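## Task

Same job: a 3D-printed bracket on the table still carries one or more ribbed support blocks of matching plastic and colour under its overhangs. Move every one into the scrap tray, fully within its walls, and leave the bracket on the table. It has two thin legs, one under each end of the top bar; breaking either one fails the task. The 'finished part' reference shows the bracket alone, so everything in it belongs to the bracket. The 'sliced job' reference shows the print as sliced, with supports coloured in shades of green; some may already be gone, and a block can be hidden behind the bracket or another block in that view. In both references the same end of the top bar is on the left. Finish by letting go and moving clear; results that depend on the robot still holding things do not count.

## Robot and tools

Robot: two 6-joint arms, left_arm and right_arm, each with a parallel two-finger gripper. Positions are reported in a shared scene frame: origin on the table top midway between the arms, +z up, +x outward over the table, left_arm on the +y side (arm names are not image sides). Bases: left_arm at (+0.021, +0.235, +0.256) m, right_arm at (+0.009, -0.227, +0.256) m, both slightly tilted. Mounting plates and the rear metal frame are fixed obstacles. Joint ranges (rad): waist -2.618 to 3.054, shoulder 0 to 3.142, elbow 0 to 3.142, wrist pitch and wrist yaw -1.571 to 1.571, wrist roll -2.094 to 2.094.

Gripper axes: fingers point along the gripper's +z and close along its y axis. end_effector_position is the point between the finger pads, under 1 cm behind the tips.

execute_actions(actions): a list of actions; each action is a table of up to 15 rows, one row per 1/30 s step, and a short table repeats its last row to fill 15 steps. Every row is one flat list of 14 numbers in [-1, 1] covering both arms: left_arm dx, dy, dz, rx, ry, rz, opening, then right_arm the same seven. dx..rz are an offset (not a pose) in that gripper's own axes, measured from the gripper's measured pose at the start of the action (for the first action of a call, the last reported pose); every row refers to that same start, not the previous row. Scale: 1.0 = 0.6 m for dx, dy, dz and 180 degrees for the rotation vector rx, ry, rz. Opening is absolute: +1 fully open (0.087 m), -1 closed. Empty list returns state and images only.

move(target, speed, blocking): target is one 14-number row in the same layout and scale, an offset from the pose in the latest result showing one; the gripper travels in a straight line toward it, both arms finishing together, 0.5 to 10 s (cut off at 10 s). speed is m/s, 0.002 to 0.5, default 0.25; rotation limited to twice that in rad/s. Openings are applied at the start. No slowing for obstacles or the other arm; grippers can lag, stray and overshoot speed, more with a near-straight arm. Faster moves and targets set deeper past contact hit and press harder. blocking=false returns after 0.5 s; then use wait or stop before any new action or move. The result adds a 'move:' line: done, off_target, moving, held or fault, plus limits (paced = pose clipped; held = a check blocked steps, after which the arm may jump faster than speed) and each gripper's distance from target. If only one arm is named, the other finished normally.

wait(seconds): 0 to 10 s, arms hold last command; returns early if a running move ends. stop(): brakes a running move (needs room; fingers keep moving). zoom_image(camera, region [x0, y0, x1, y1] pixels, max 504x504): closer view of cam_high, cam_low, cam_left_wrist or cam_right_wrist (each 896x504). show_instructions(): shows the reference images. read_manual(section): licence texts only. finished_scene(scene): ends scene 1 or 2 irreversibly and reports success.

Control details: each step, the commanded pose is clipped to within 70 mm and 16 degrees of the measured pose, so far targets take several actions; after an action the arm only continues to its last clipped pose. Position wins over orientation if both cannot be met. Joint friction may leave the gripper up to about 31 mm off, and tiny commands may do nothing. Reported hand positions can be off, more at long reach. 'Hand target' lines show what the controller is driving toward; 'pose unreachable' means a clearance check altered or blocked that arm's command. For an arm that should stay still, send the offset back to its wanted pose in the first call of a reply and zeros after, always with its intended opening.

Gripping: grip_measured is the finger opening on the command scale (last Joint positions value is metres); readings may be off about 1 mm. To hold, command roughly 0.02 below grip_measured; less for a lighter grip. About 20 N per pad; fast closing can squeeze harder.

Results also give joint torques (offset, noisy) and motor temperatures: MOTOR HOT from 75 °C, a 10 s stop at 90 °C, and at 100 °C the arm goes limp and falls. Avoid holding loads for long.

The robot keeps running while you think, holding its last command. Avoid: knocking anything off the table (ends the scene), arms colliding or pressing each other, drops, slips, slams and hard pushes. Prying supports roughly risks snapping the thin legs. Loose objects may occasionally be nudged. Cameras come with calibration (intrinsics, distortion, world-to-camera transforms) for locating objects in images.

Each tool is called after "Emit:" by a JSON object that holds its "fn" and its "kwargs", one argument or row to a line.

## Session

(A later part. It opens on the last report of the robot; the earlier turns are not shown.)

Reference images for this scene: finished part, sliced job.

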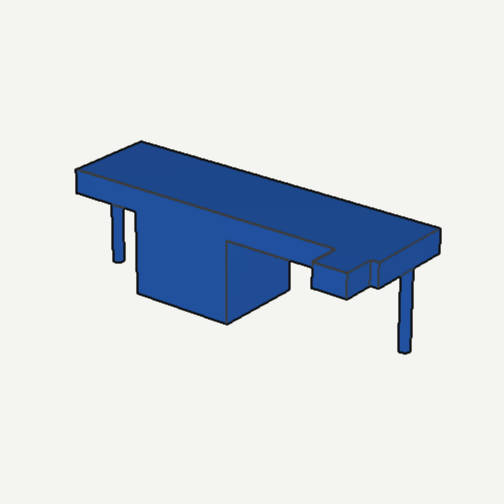

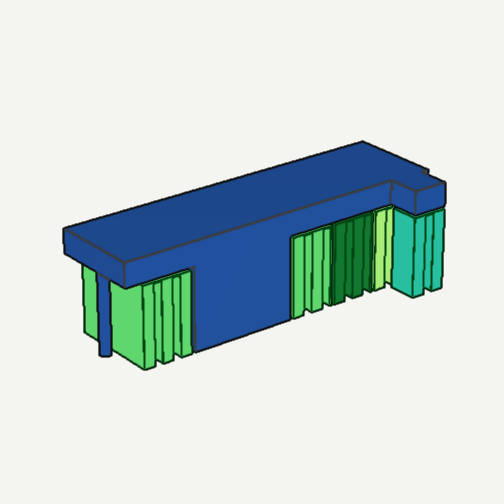

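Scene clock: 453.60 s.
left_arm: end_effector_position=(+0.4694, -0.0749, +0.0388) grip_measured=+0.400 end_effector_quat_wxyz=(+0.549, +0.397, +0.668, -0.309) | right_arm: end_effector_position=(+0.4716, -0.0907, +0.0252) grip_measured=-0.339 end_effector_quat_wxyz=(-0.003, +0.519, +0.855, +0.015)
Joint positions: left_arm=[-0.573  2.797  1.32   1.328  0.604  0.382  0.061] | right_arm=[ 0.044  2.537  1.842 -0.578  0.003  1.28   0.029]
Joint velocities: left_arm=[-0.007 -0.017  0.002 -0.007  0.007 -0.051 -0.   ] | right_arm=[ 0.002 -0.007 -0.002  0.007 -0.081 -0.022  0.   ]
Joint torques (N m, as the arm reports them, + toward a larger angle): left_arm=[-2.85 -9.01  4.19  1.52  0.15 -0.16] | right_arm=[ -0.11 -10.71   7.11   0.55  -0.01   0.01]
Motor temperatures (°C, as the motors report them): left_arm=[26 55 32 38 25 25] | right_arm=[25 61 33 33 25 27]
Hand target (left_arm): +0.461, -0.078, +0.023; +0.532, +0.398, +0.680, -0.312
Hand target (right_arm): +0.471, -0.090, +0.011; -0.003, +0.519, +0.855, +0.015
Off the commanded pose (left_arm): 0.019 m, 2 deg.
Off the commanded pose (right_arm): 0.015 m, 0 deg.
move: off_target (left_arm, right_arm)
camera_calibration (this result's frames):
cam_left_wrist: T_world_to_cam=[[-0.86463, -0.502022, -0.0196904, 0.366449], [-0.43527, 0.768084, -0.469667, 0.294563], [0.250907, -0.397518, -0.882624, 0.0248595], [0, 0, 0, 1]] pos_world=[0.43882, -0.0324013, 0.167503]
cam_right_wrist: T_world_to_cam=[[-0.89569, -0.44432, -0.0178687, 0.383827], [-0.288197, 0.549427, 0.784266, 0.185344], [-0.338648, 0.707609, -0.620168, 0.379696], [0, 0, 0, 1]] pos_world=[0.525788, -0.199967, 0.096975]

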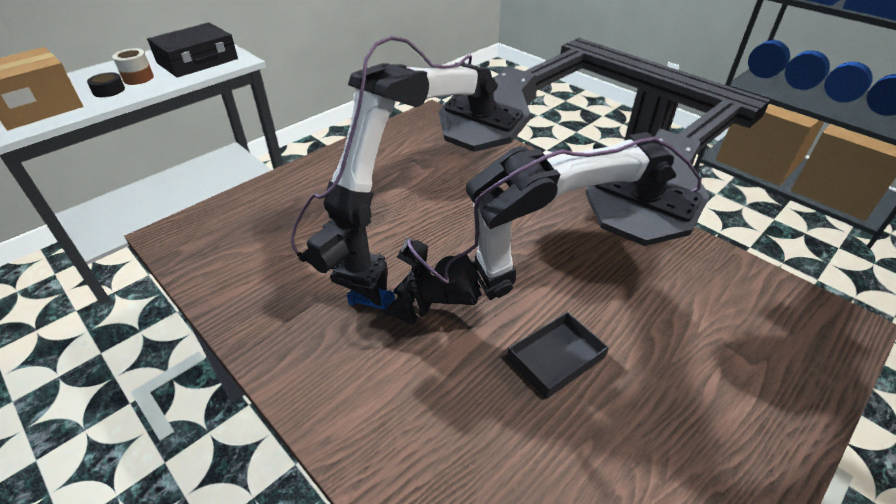

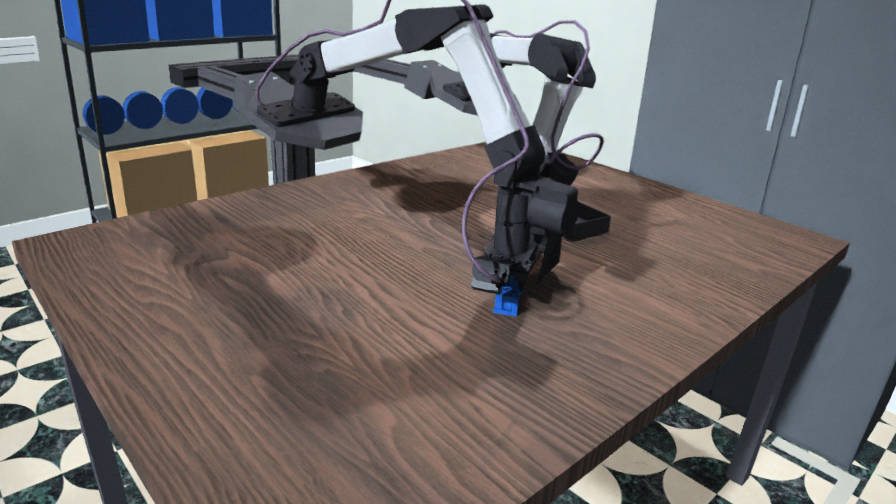

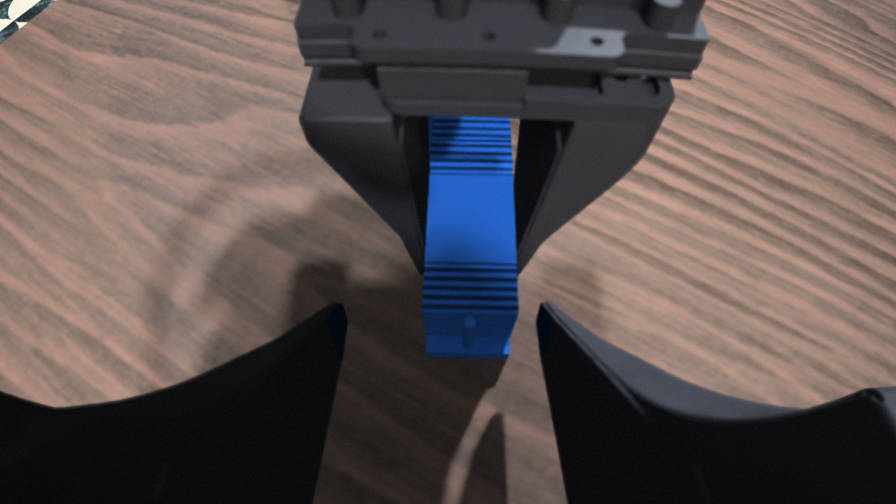

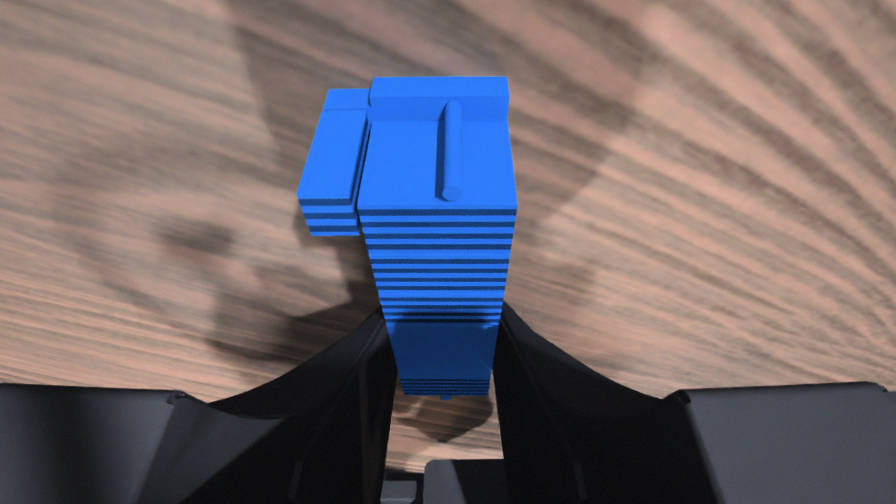

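Emit:
{"fn": "move", "kwargs": {
  "target": [0.043, -0.0293, 0.0125, 0.011, 0.011, -0.006, 0.4, 0, 0, 0.025, 0, 0, 0, -0.45],
  "speed": 0.03
}}

Emit:
{"fn": "zoom_image", "kwargs": {
  "camera": "cam_left_wrist",
  "region": [300, 160, 580, 440]
}}

Scene clock: 469.80 s.
left_arm: end_effector_position=(+0.4650, -0.0803, +0.0275) grip_measured=+0.400 end_effector_quat_wxyz=(+0.544, +0.400, +0.668, -0.312) | right_arm: end_effector_position=(+0.4715, -0.0908, +0.0250) grip_measured=-0.339 end_effector_quat_wxyz=(-0.003, +0.519, +0.855, +0.015)
Joint positions: left_arm=[-0.581  2.835  1.354  1.321  0.604  0.385  0.061] | right_arm=[ 0.044  2.537  1.842 -0.578  0.003  1.28   0.029]
Joint velocities: left_arm=[-0.012 -0.017  0.032  0.037 -0.051 -0.066 -0.   ] | right_arm=[ 0.007 -0.002  0.002 -0.037  0.051  0.007 -0.001]
Joint torques (N m, as the arm reports them, + toward a larger angle): left_arm=[-2.98 -8.95  4.22  1.57  0.32 -0.11] | right_arm=[ -0.13 -10.7    7.04   0.56  -0.02   0.03]
Motor temperatures (°C, as the motors report them): left_arm=[26 55 32 38 25 25] | right_arm=[25 59 34 33 25 27]
Hand target (left_arm): +0.454, -0.084, +0.012; +0.527, +0.405, +0.676, -0.319
Hand target (right_arm): +0.471, -0.090, +0.011; -0.003, +0.519, +0.855, +0.015
Off the commanded pose (left_arm): 0.019 m, 2 deg.
Off the commanded pose (right_arm): 0.015 m, 0 deg.
move: off_target (left_arm, right_arm)
camera_calibration (this result's frames):
cam_left_wrist: T_world_to_cam=[[-0.869753, -0.493272, -0.0145676, 0.362694], [-0.431101, 0.773835, -0.464038, 0.289891], [0.24017, -0.397318, -0.885695, 0.018931], [0, 0, 0, 1]] pos_world=[0.43588, -0.0378991, 0.156571]
cam_right_wrist: T_world_to_cam=[[-0.895692, -0.444331, -0.0175013, 0.383692], [-0.287909, 0.54948, 0.784334, 0.185314], [-0.338888, 0.70756, -0.620092, 0.379672], [0, 0, 0, 1]] pos_world=[0.52569, -0.199981, 0.0967991]

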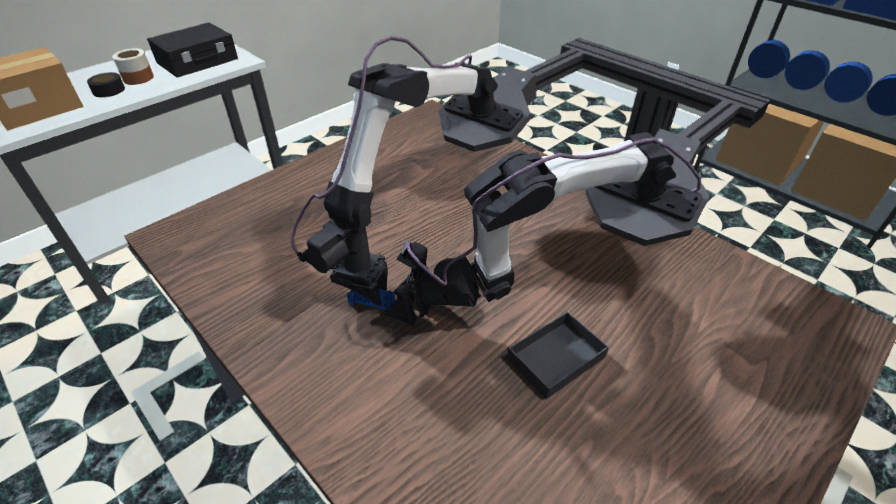

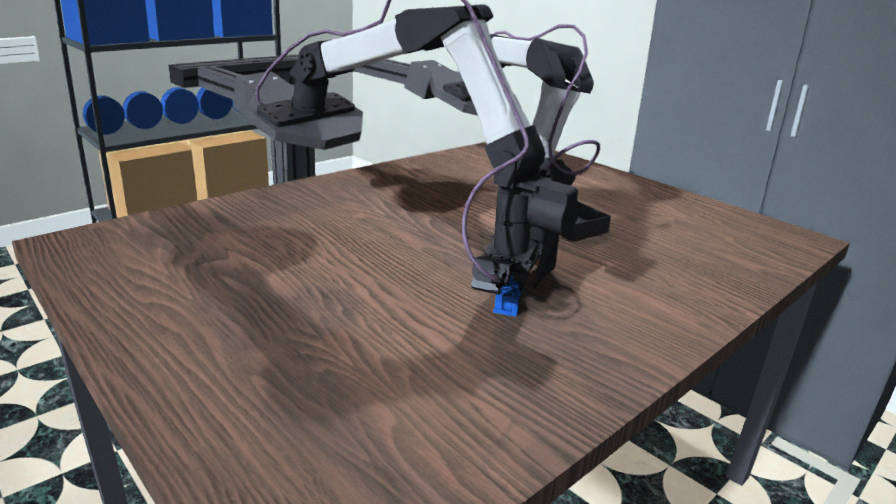

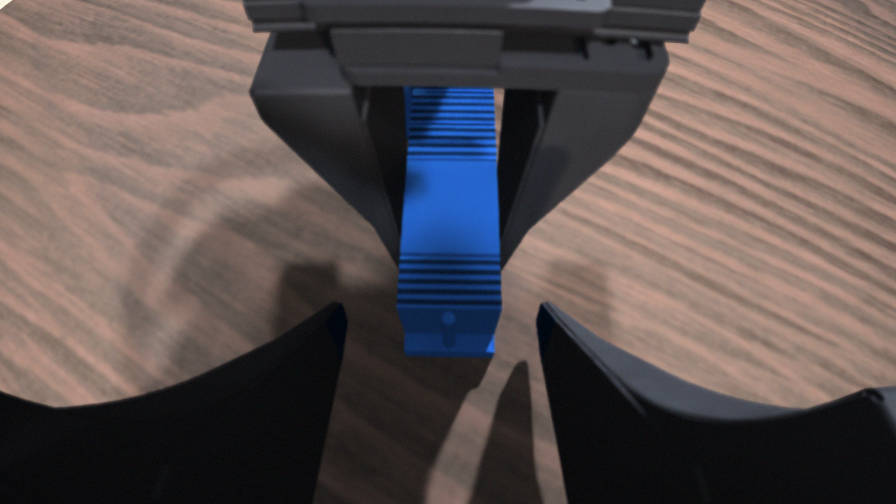

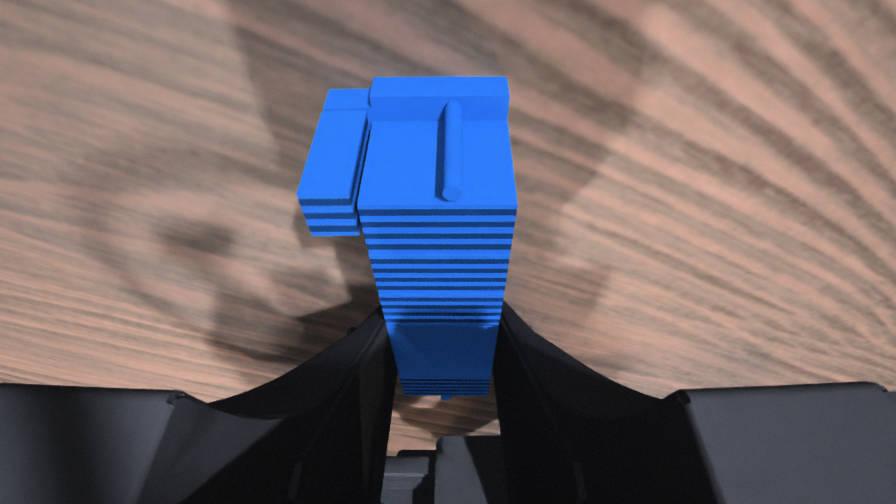

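Region (300, 160, 580, 440) of cam_left_wrist's 896x504 image, scaled by 1.800, with more detail than that image has.

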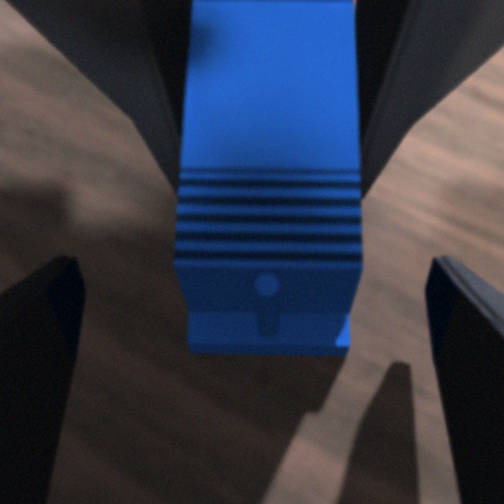

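Emit:
{"fn": "zoom_image", "kwargs": {
  "camera": "cam_high",
  "region": [330, 260, 450, 340]
}}

Region (330, 260, 450, 340) of cam_high's 896x504 image, scaled by 4.200, with more detail than that image has.

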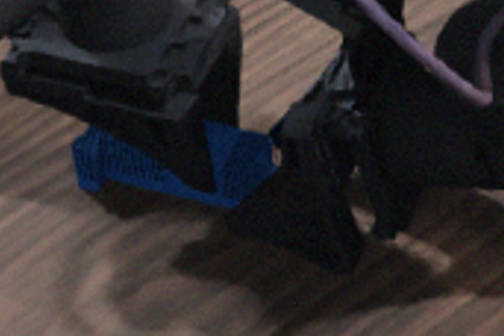

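Emit:
{"fn": "move", "kwargs": {
  "target": [-0.003, -0.004, 0.015, 0, 0, 0, 0.4, 0, 0, 0.025, 0, 0, 0, -0.45],
  "speed": 0.02
}}

Emit:
{"fn": "zoom_image", "kwargs": {
  "camera": "cam_left_wrist",
  "region": [300, 160, 580, 440]
}}

Scene clock: 489.20 s.
left_arm: end_effector_position=(+0.4632, -0.0846, +0.0285) grip_measured=+0.400 end_effector_quat_wxyz=(+0.544, +0.401, +0.667, -0.313) | right_arm: end_effector_position=(+0.4715, -0.0908, +0.0250) grip_measured=-0.339 end_effector_quat_wxyz=(-0.003, +0.519, +0.855, +0.015)
Joint positions: left_arm=[-0.591  2.835  1.355  1.321  0.597  0.385  0.061] | right_arm=[ 0.044  2.537  1.842 -0.578  0.003  1.28   0.029]
Joint velocities: left_arm=[-0.017  0.012  0.007 -0.037  0.022  0.022 -0.002] | right_arm=[ 0.007  0.007 -0.007  0.051 -0.022 -0.066  0.   ]
Joint torques (N m, as the arm reports them, + toward a larger angle): left_arm=[ -2.92 -10.54   5.03   1.7    0.16  -0.2 ] | right_arm=[ -0.09 -10.65   7.09   0.53  -0.02   0.03]
Motor temperatures (°C, as the motors report them): left_arm=[26 55 33 38 25 25] | right_arm=[25 58 34 32 25 27]
Hand target (left_arm): +0.467, -0.089, +0.028; +0.544, +0.399, +0.668, -0.312
Hand target (right_arm): +0.471, -0.090, +0.011; -0.003, +0.519, +0.855, +0.015
Off the commanded pose (left_arm): 0.007 m, 0 deg.
Off the commanded pose (right_arm): 0.015 m, 0 deg.
move: off_target (right_arm)
camera_calibration (this result's frames):
cam_left_wrist: T_world_to_cam=[[-0.871613, -0.48995, -0.0154995, 0.360192], [-0.427515, 0.775251, -0.464991, 0.291348], [0.239839, -0.398666, -0.885179, 0.0185438], [0, 0, 0, 1]] pos_world=[0.434056, -0.041999, 0.157472]
cam_right_wrist: T_world_to_cam=[[-0.895692, -0.444331, -0.0175013, 0.383692], [-0.287909, 0.54948, 0.784334, 0.185314], [-0.338888, 0.70756, -0.620092, 0.379672], [0, 0, 0, 1]] pos_world=[0.52569, -0.199981, 0.0967991]

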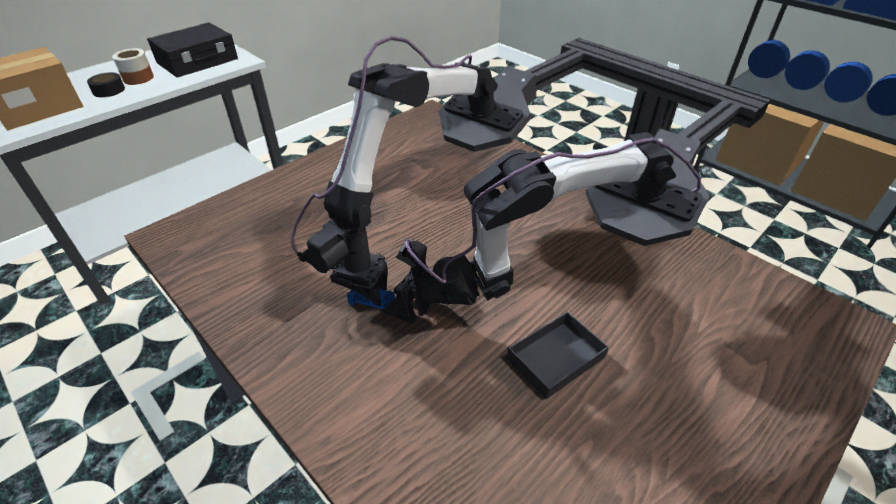

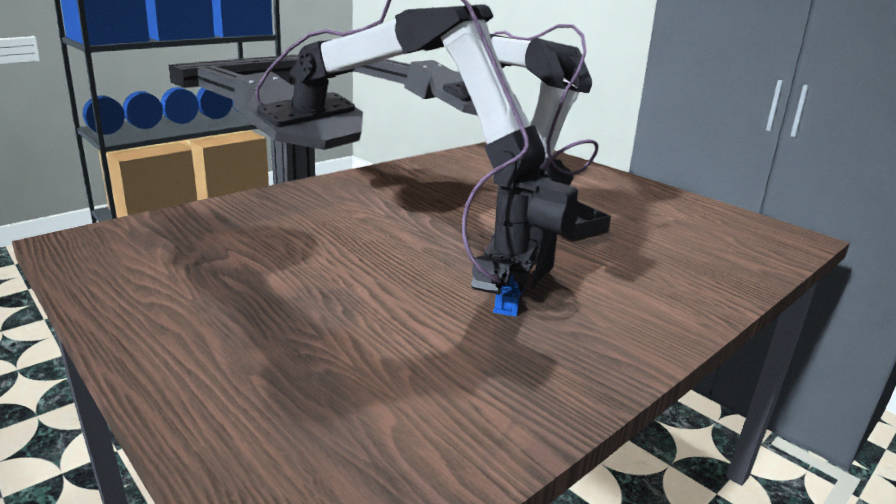

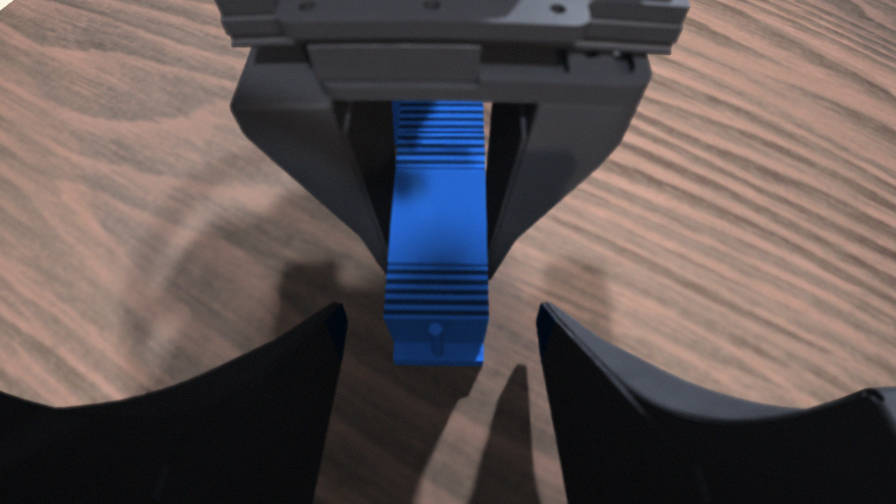

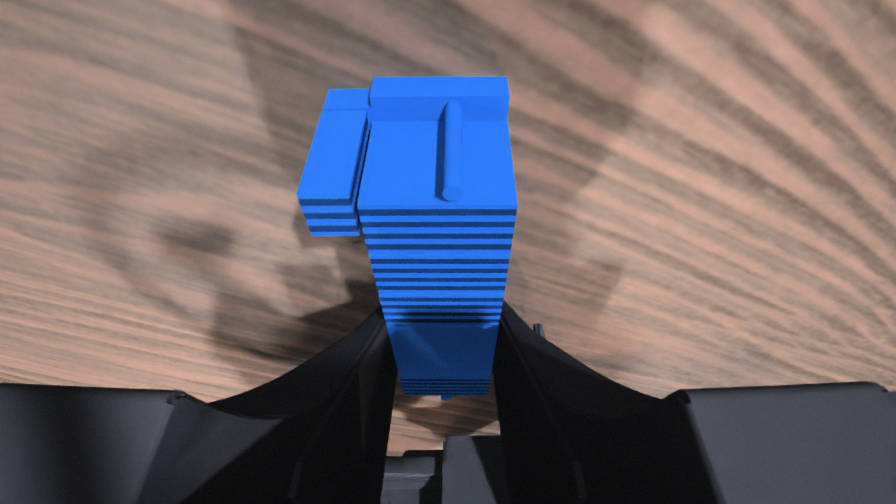

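Region (300, 160, 580, 440) of cam_left_wrist's 896x504 image, scaled by 1.800, with more detail than that image has.

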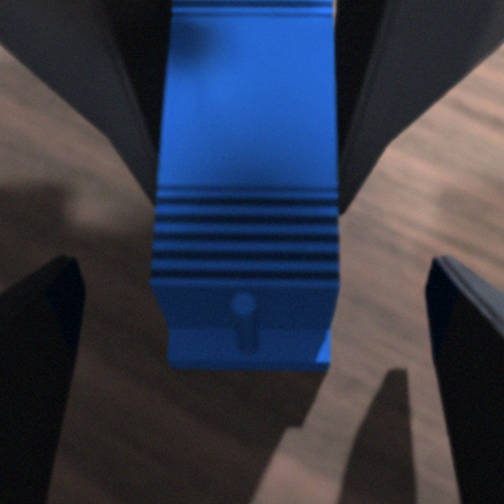

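Emit:
{"fn": "move", "kwargs": {
  "target": [-0.016, 0.0123, 0.0127, -0.0016, -0.0088, 0.0067, 0.4, 0, 0, 0.025, 0, 0, 0, -0.45],
  "speed": 0.02
}}

Emit:
{"fn": "zoom_image", "kwargs": {
  "camera": "cam_left_wrist",
  "region": [300, 160, 580, 440]
}}

Scene clock: 509.47 s.
left_arm: end_effector_position=(+0.4633, -0.0845, +0.0285) grip_measured=+0.400 end_effector_quat_wxyz=(+0.544, +0.401, +0.667, -0.313) | right_arm: end_effector_position=(+0.4715, -0.0908, +0.0250) grip_measured=-0.339 end_effector_quat_wxyz=(-0.003, +0.519, +0.855, +0.015)
Joint positions: left_arm=[-0.591  2.835  1.355  1.321  0.597  0.385  0.061] | right_arm=[ 0.044  2.537  1.842 -0.578  0.003  1.28   0.029]
Joint velocities: left_arm=[-0.007  0.002 -0.002 -0.007  0.022 -0.037 -0.001] | right_arm=[ 0.007 -0.007  0.007 -0.007 -0.007  0.066  0.   ]
Joint torques (N m, as the arm reports them, + toward a larger angle): left_arm=[ -2.34 -11.22   5.2    1.87   0.32  -0.15] | right_arm=[ -0.14 -10.71   7.12   0.56  -0.03   0.04]
Motor temperatures (°C, as the motors report them): left_arm=[26 57 33 39 25 25] | right_arm=[25 57 35 32 25 27]
Hand target (left_arm): +0.474, -0.089, +0.037; +0.558, +0.402, +0.656, -0.311
Hand target (right_arm): +0.471, -0.090, +0.011; -0.003, +0.519, +0.855, +0.015
Off the commanded pose (left_arm): 0.014 m, 2 deg.
Off the commanded pose (right_arm): 0.015 m, 0 deg.
move: off_target (left_arm, right_arm)
camera_calibration (this result's frames):
cam_left_wrist: T_world_to_cam=[[-0.871271, -0.490552, -0.0156516, 0.360112], [-0.428055, 0.775098, -0.46475, 0.291538], [0.240116, -0.398223, -0.885304, 0.0184255], [0, 0, 0, 1]] pos_world=[0.434125, -0.0419796, 0.157441]
cam_right_wrist: T_world_to_cam=[[-0.895692, -0.444331, -0.0175013, 0.383692], [-0.287909, 0.54948, 0.784334, 0.185314], [-0.338888, 0.70756, -0.620092, 0.379672], [0, 0, 0, 1]] pos_world=[0.52569, -0.199981, 0.0967991]

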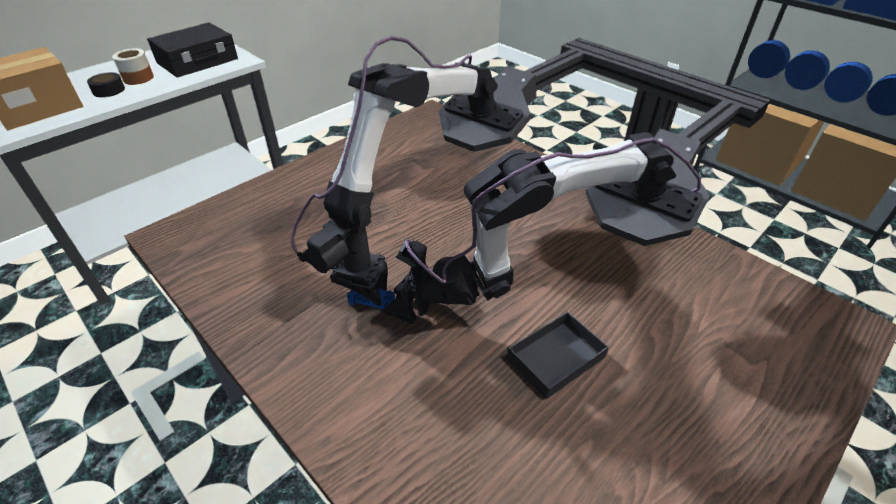

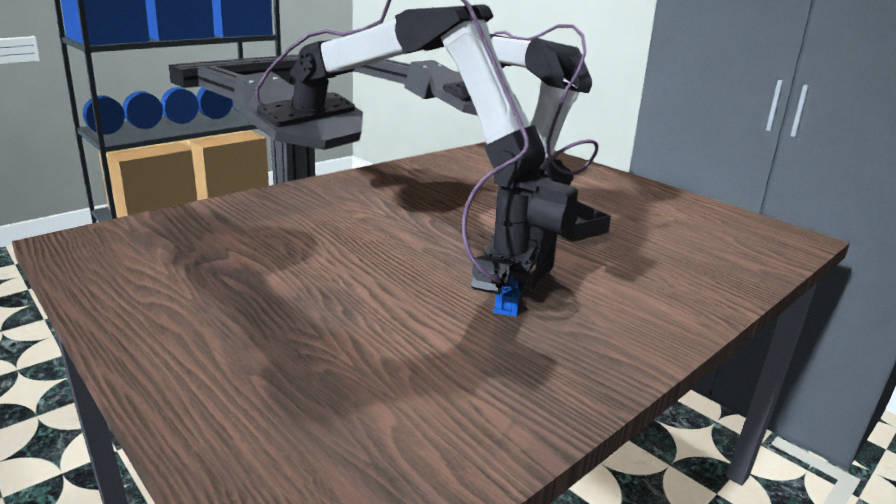

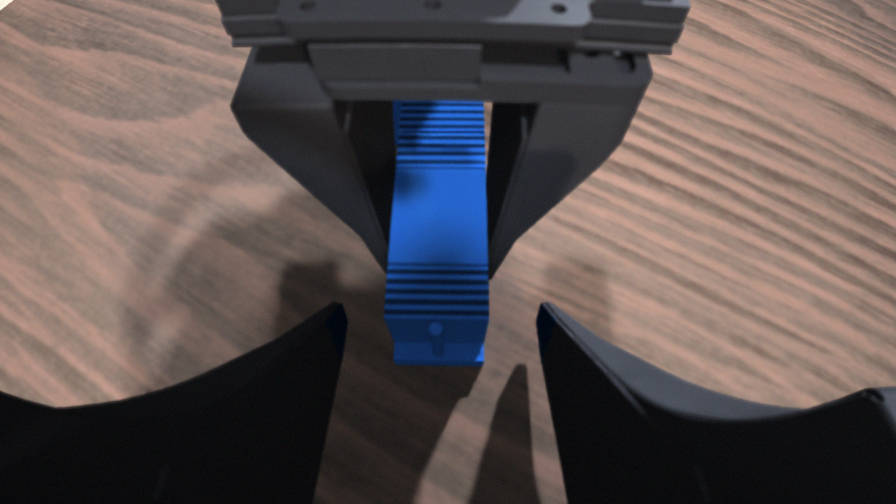

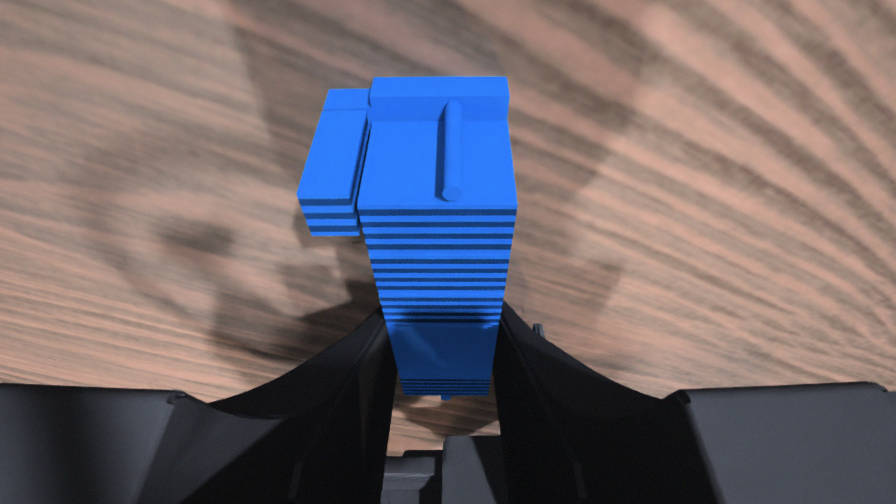

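Region (300, 160, 580, 440) of cam_left_wrist's 896x504 image, scaled by 1.800, with more detail than that image has.

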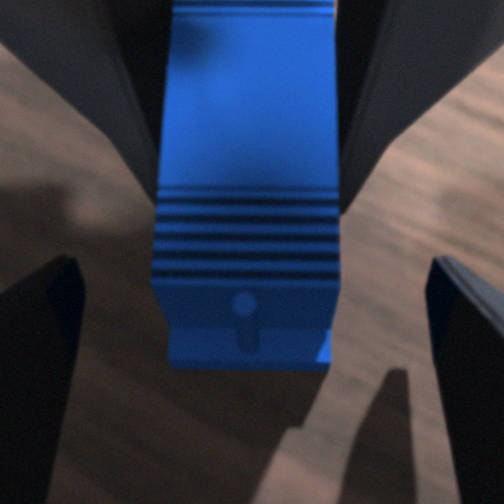

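Emit:
{"fn": "execute_actions", "kwargs": {
  "actions": [
    [[0,0,0,0,0,0,0.34,0,0,0.025,0,0,0,-0.45],[0,0,0,0,0,0,0.28,0,0,0.025,0,0,0,-0.45],[0,0,0,0,0,0,0.22,0,0,0.025,0,0,0,-0.45],[0,0,0,0,0,0,0.16,0,0,0.025,0,0,0,-0.45],[0,0,0,0,0,0,0.1,0,0,0.025,0,0,0,-0.45],[0,0,0,0,0,0,0.04,0,0,0.025,0,0,0,-0.45],[0,0,0,0,0,0,-0.02,0,0,0.025,0,0,0,-0.45],[0,0,0,0,0,0,-0.07,0,0,0.025,0,0,0,-0.45],[0,0,0,0,0,0,-0.12,0,0,0.025,0,0,0,-0.45],[0,0,0,0,0,0,-0.16,0,0,0.025,0,0,0,-0.45],[0,0,0,0,0,0,-0.2,0,0,0.025,0,0,0,-0.45],[0,0,0,0,0,0,-0.23,0,0,0.025,0,0,0,-0.45],[0,0,0,0,0,0,-0.26,0,0,0.025,0,0,0,-0.45],[0,0,0,0,0,0,-0.28,0,0,0.025,0,0,0,-0.45],[0,0,0,0,0,0,-0.3,0,0,0.025,0,0,0,-0.45]],
    [[0,0,0,0,0,0,-0.315,0,0,0.025,0,0,0,-0.45],[0,0,0,0,0,0,-0.33,0,0,0.025,0,0,0,-0.45],[0,0,0,0,0,0,-0.345,0,0,0.025,0,0,0,-0.45],[0,0,0,0,0,0,-0.36,0,0,0.025,0,0,0,-0.45],[0,0,0,0,0,0,-0.375,0,0,0.025,0,0,0,-0.45],[0,0,0,0,0,0,-0.39,0,0,0.025,0,0,0,-0.45],[0,0,0,0,0,0,-0.405,0,0,0.025,0,0,0,-0.45],[0,0,0,0,0,0,-0.42,0,0,0.025,0,0,0,-0.45],[0,0,0,0,0,0,-0.435,0,0,0.025,0,0,0,-0.45],[0,0,0,0,0,0,-0.45,0,0,0.025,0,0,0,-0.45]]
  ]
}}

Emit:
{"fn": "zoom_image", "kwargs": {
  "camera": "cam_high",
  "region": [340, 270, 430, 330]
}}

Scene clock: 519.13 s.
left_arm: end_effector_position=(+0.4638, -0.0842, +0.0285) grip_measured=-0.370 end_effector_quat_wxyz=(+0.545, +0.400, +0.668, -0.312) | right_arm: end_effector_position=(+0.4715, -0.0908, +0.0250) grip_measured=-0.339 end_effector_quat_wxyz=(-0.003, +0.519, +0.855, +0.015)
Joint positions: left_arm=[-0.591  2.835  1.355  1.322  0.594  0.385  0.028] | right_arm=[ 0.044  2.537  1.842 -0.578  0.003  1.28   0.029]
Joint velocities: left_arm=[-0.002  0.012  0.002 -0.037 -0.007 -0.11   0.   ] | right_arm=[-0.012 -0.002  0.007  0.037  0.051 -0.022 -0.001]
Joint torques (N m, as the arm reports them, + toward a larger angle): left_arm=[ -2.14 -11.11   2.41   1.87   0.31  -0.16] | right_arm=[ -0.2  -10.62   7.06   0.56  -0.02   0.03]
Motor temperatures (°C, as the motors report them): left_arm=[26 59 33 39 25 25] | right_arm=[25 57 35 32 25 27]
Hand target (left_arm): +0.463, -0.084, +0.028; +0.544, +0.401, +0.667, -0.313
Hand target (right_arm): +0.471, -0.090, +0.011; -0.003, +0.519, +0.855, +0.015
Off the commanded pose (left_arm): 0.001 m, 0 deg.
Off the commanded pose (right_arm): 0.015 m, 0 deg.
camera_calibration (this result's frames):
cam_left_wrist: T_world_to_cam=[[-0.869998, -0.492774, -0.0166483, 0.359878], [-0.429723, 0.77437, -0.464425, 0.292219], [0.241749, -0.396894, -0.885456, 0.0177796], [0, 0, 0, 1]] pos_world=[0.434368, -0.0418901, 0.157448]
cam_right_wrist: T_world_to_cam=[[-0.895692, -0.444331, -0.0175013, 0.383692], [-0.287909, 0.54948, 0.784334, 0.185314], [-0.338888, 0.70756, -0.620092, 0.379672], [0, 0, 0, 1]] pos_world=[0.52569, -0.199981, 0.0967991]

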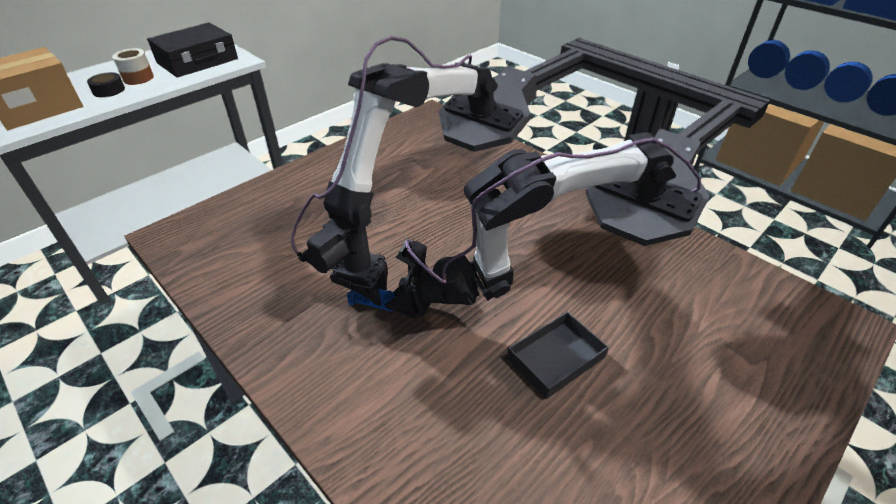

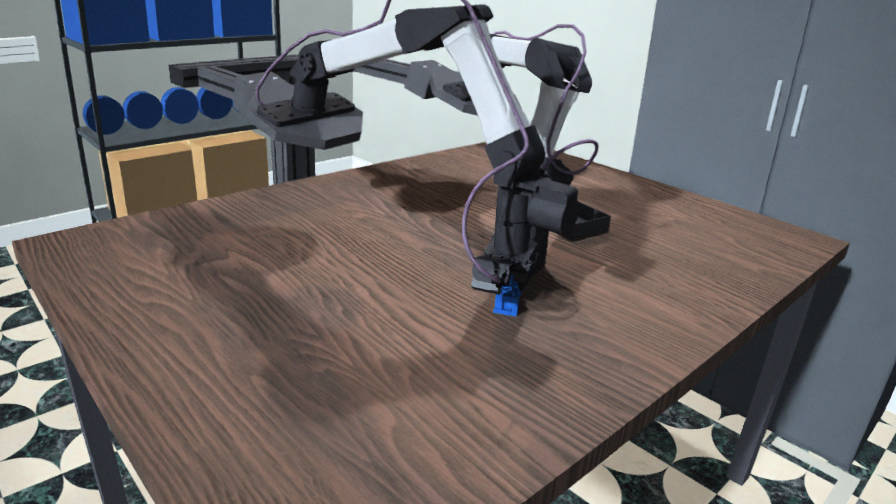

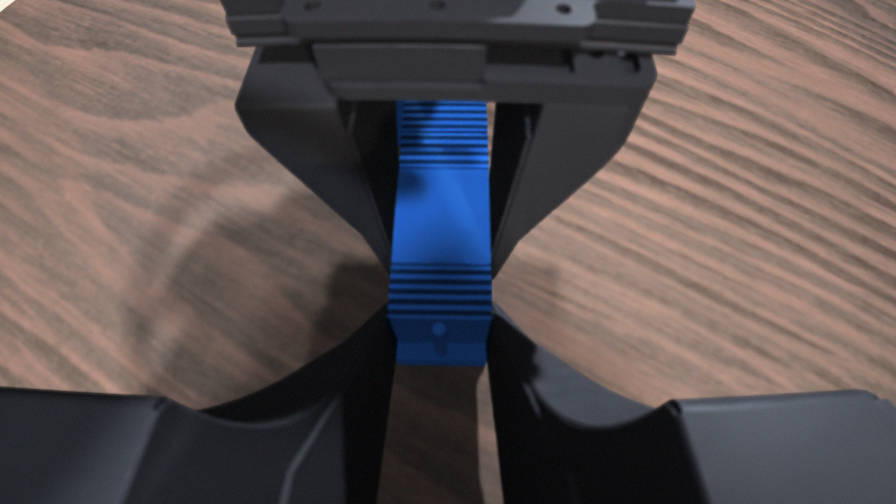

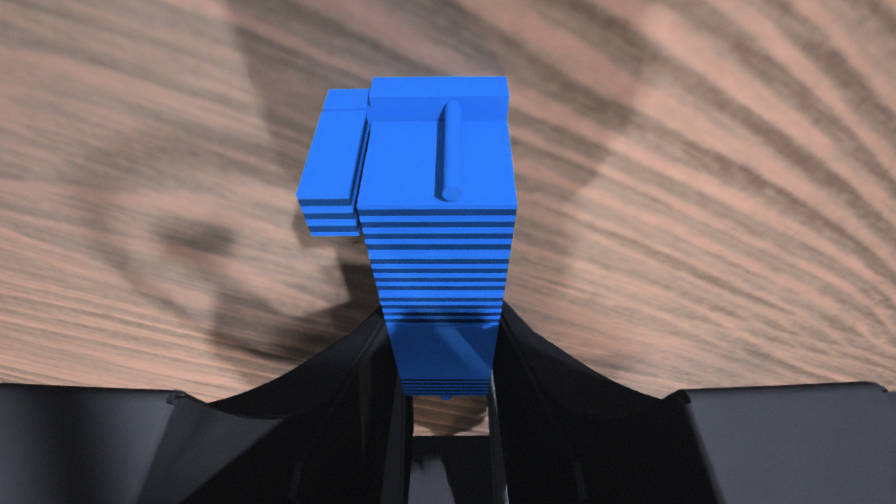

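Region (340, 270, 430, 330) of cam_high's 896x504 image, scaled by 5.600, with more detail than that image has.

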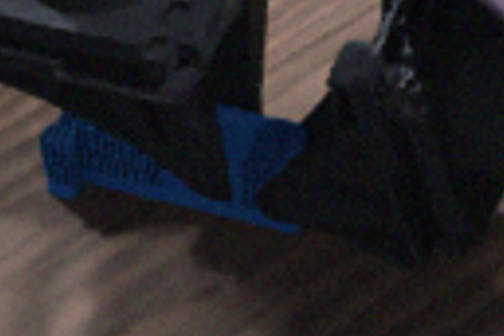

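Emit:
{"fn": "execute_actions", "kwargs": {
  "actions": []
}}

Scene clock: 532.93 s.
left_arm: end_effector_position=(+0.4638, -0.0842, +0.0285) grip_measured=-0.370 end_effector_quat_wxyz=(+0.545, +0.400, +0.668, -0.312) | right_arm: end_effector_position=(+0.4715, -0.0908, +0.0250) grip_measured=-0.339 end_effector_quat_wxyz=(-0.003, +0.519, +0.855, +0.015)
Joint positions: left_arm=[-0.591  2.835  1.355  1.322  0.594  0.385  0.028] | right_arm=[ 0.044  2.537  1.842 -0.578  0.003  1.28   0.029]
Joint velocities: left_arm=[ 0.012  0.002 -0.012  0.022 -0.022 -0.037 -0.001] | right_arm=[-0.017  0.007 -0.007  0.022 -0.051 -0.022  0.   ]
Joint torques (N m, as the arm reports them, + toward a larger angle): left_arm=[ -2.12 -11.12   2.5    1.86   0.31  -0.15] | right_arm=[ -0.17 -10.66   7.07   0.55  -0.01   0.03]
Motor temperatures (°C, as the motors report them): left_arm=[26 60 32 40 25 25] | right_arm=[25 57 35 32 25 27]
Hand target (left_arm): +0.463, -0.084, +0.028; +0.544, +0.401, +0.667, -0.313
Hand target (right_arm): +0.471, -0.090, +0.011; -0.003, +0.519, +0.855, +0.015
Off the commanded pose (left_arm): 0.001 m, 0 deg.
Off the commanded pose (right_arm): 0.015 m, 0 deg.
camera_calibration (this result's frames):
cam_left_wrist: T_world_to_cam=[[-0.869998, -0.492774, -0.0166483, 0.359878], [-0.429723, 0.77437, -0.464425, 0.292219], [0.241749, -0.396894, -0.885456, 0.0177796], [0, 0, 0, 1]] pos_world=[0.434368, -0.0418901, 0.157448]
cam_right_wrist: T_world_to_cam=[[-0.895692, -0.444331, -0.0175013, 0.383692], [-0.287909, 0.54948, 0.784334, 0.185314], [-0.338888, 0.70756, -0.620092, 0.379672], [0, 0, 0, 1]] pos_world=[0.52569, -0.199981, 0.0967991]

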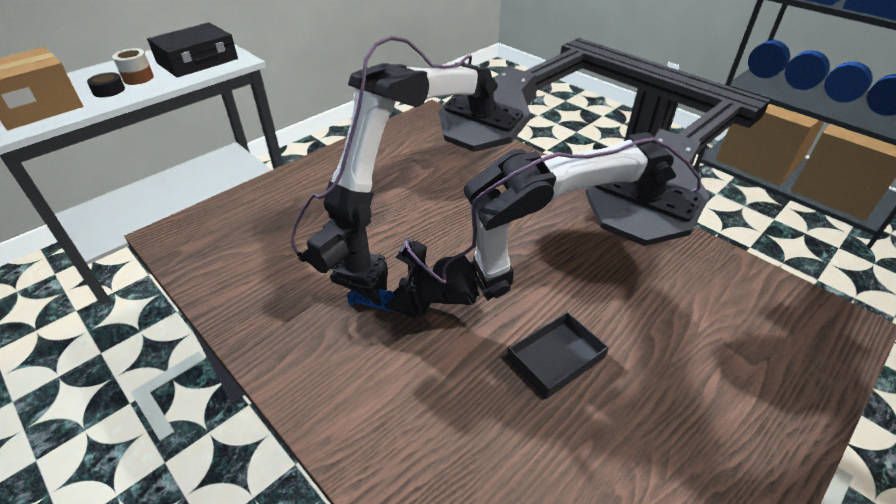

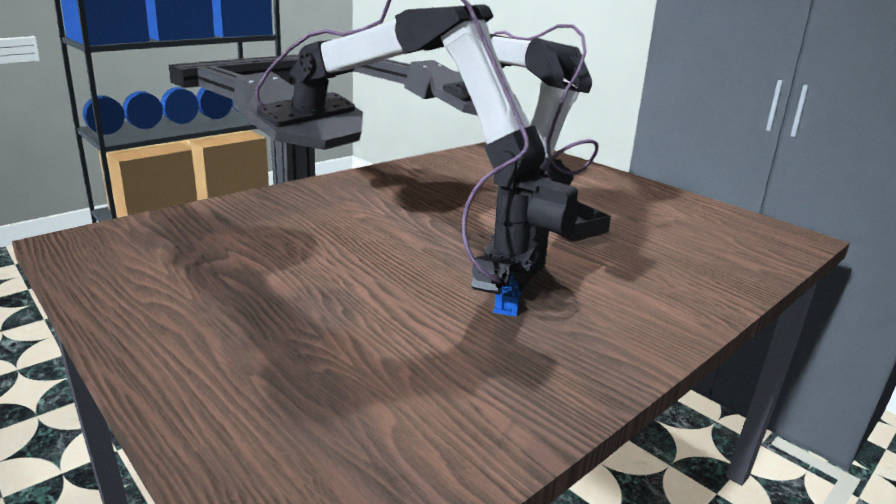

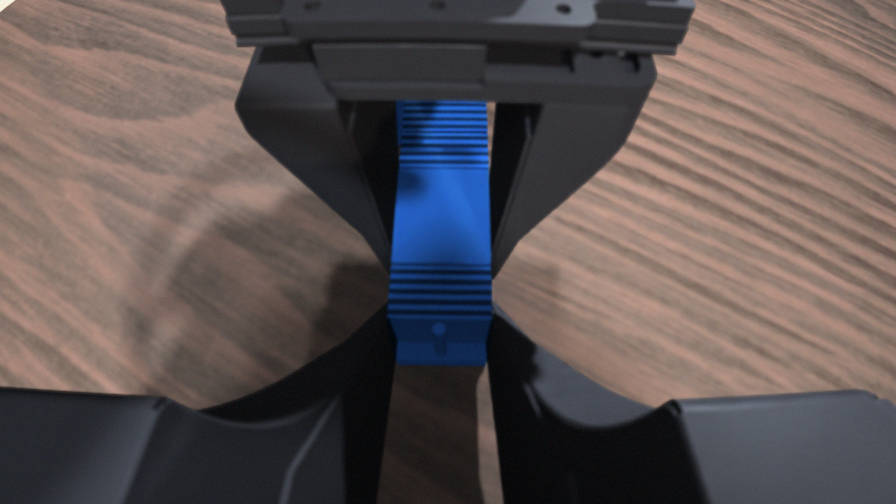

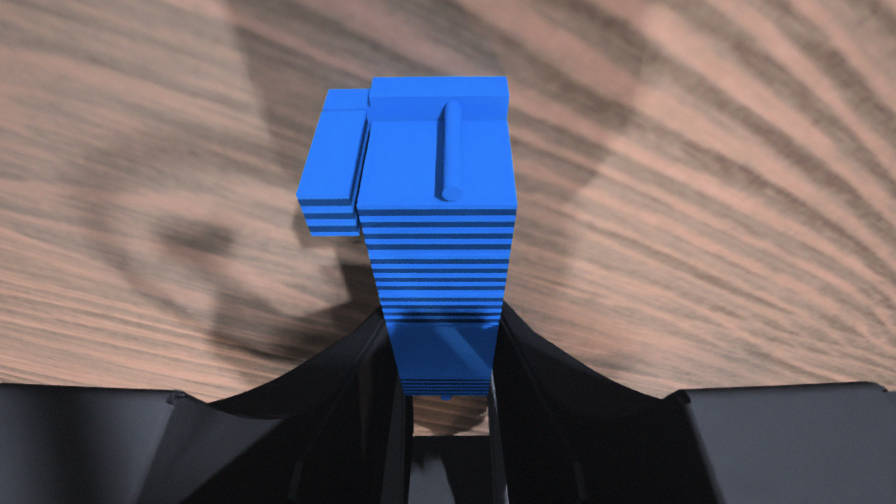

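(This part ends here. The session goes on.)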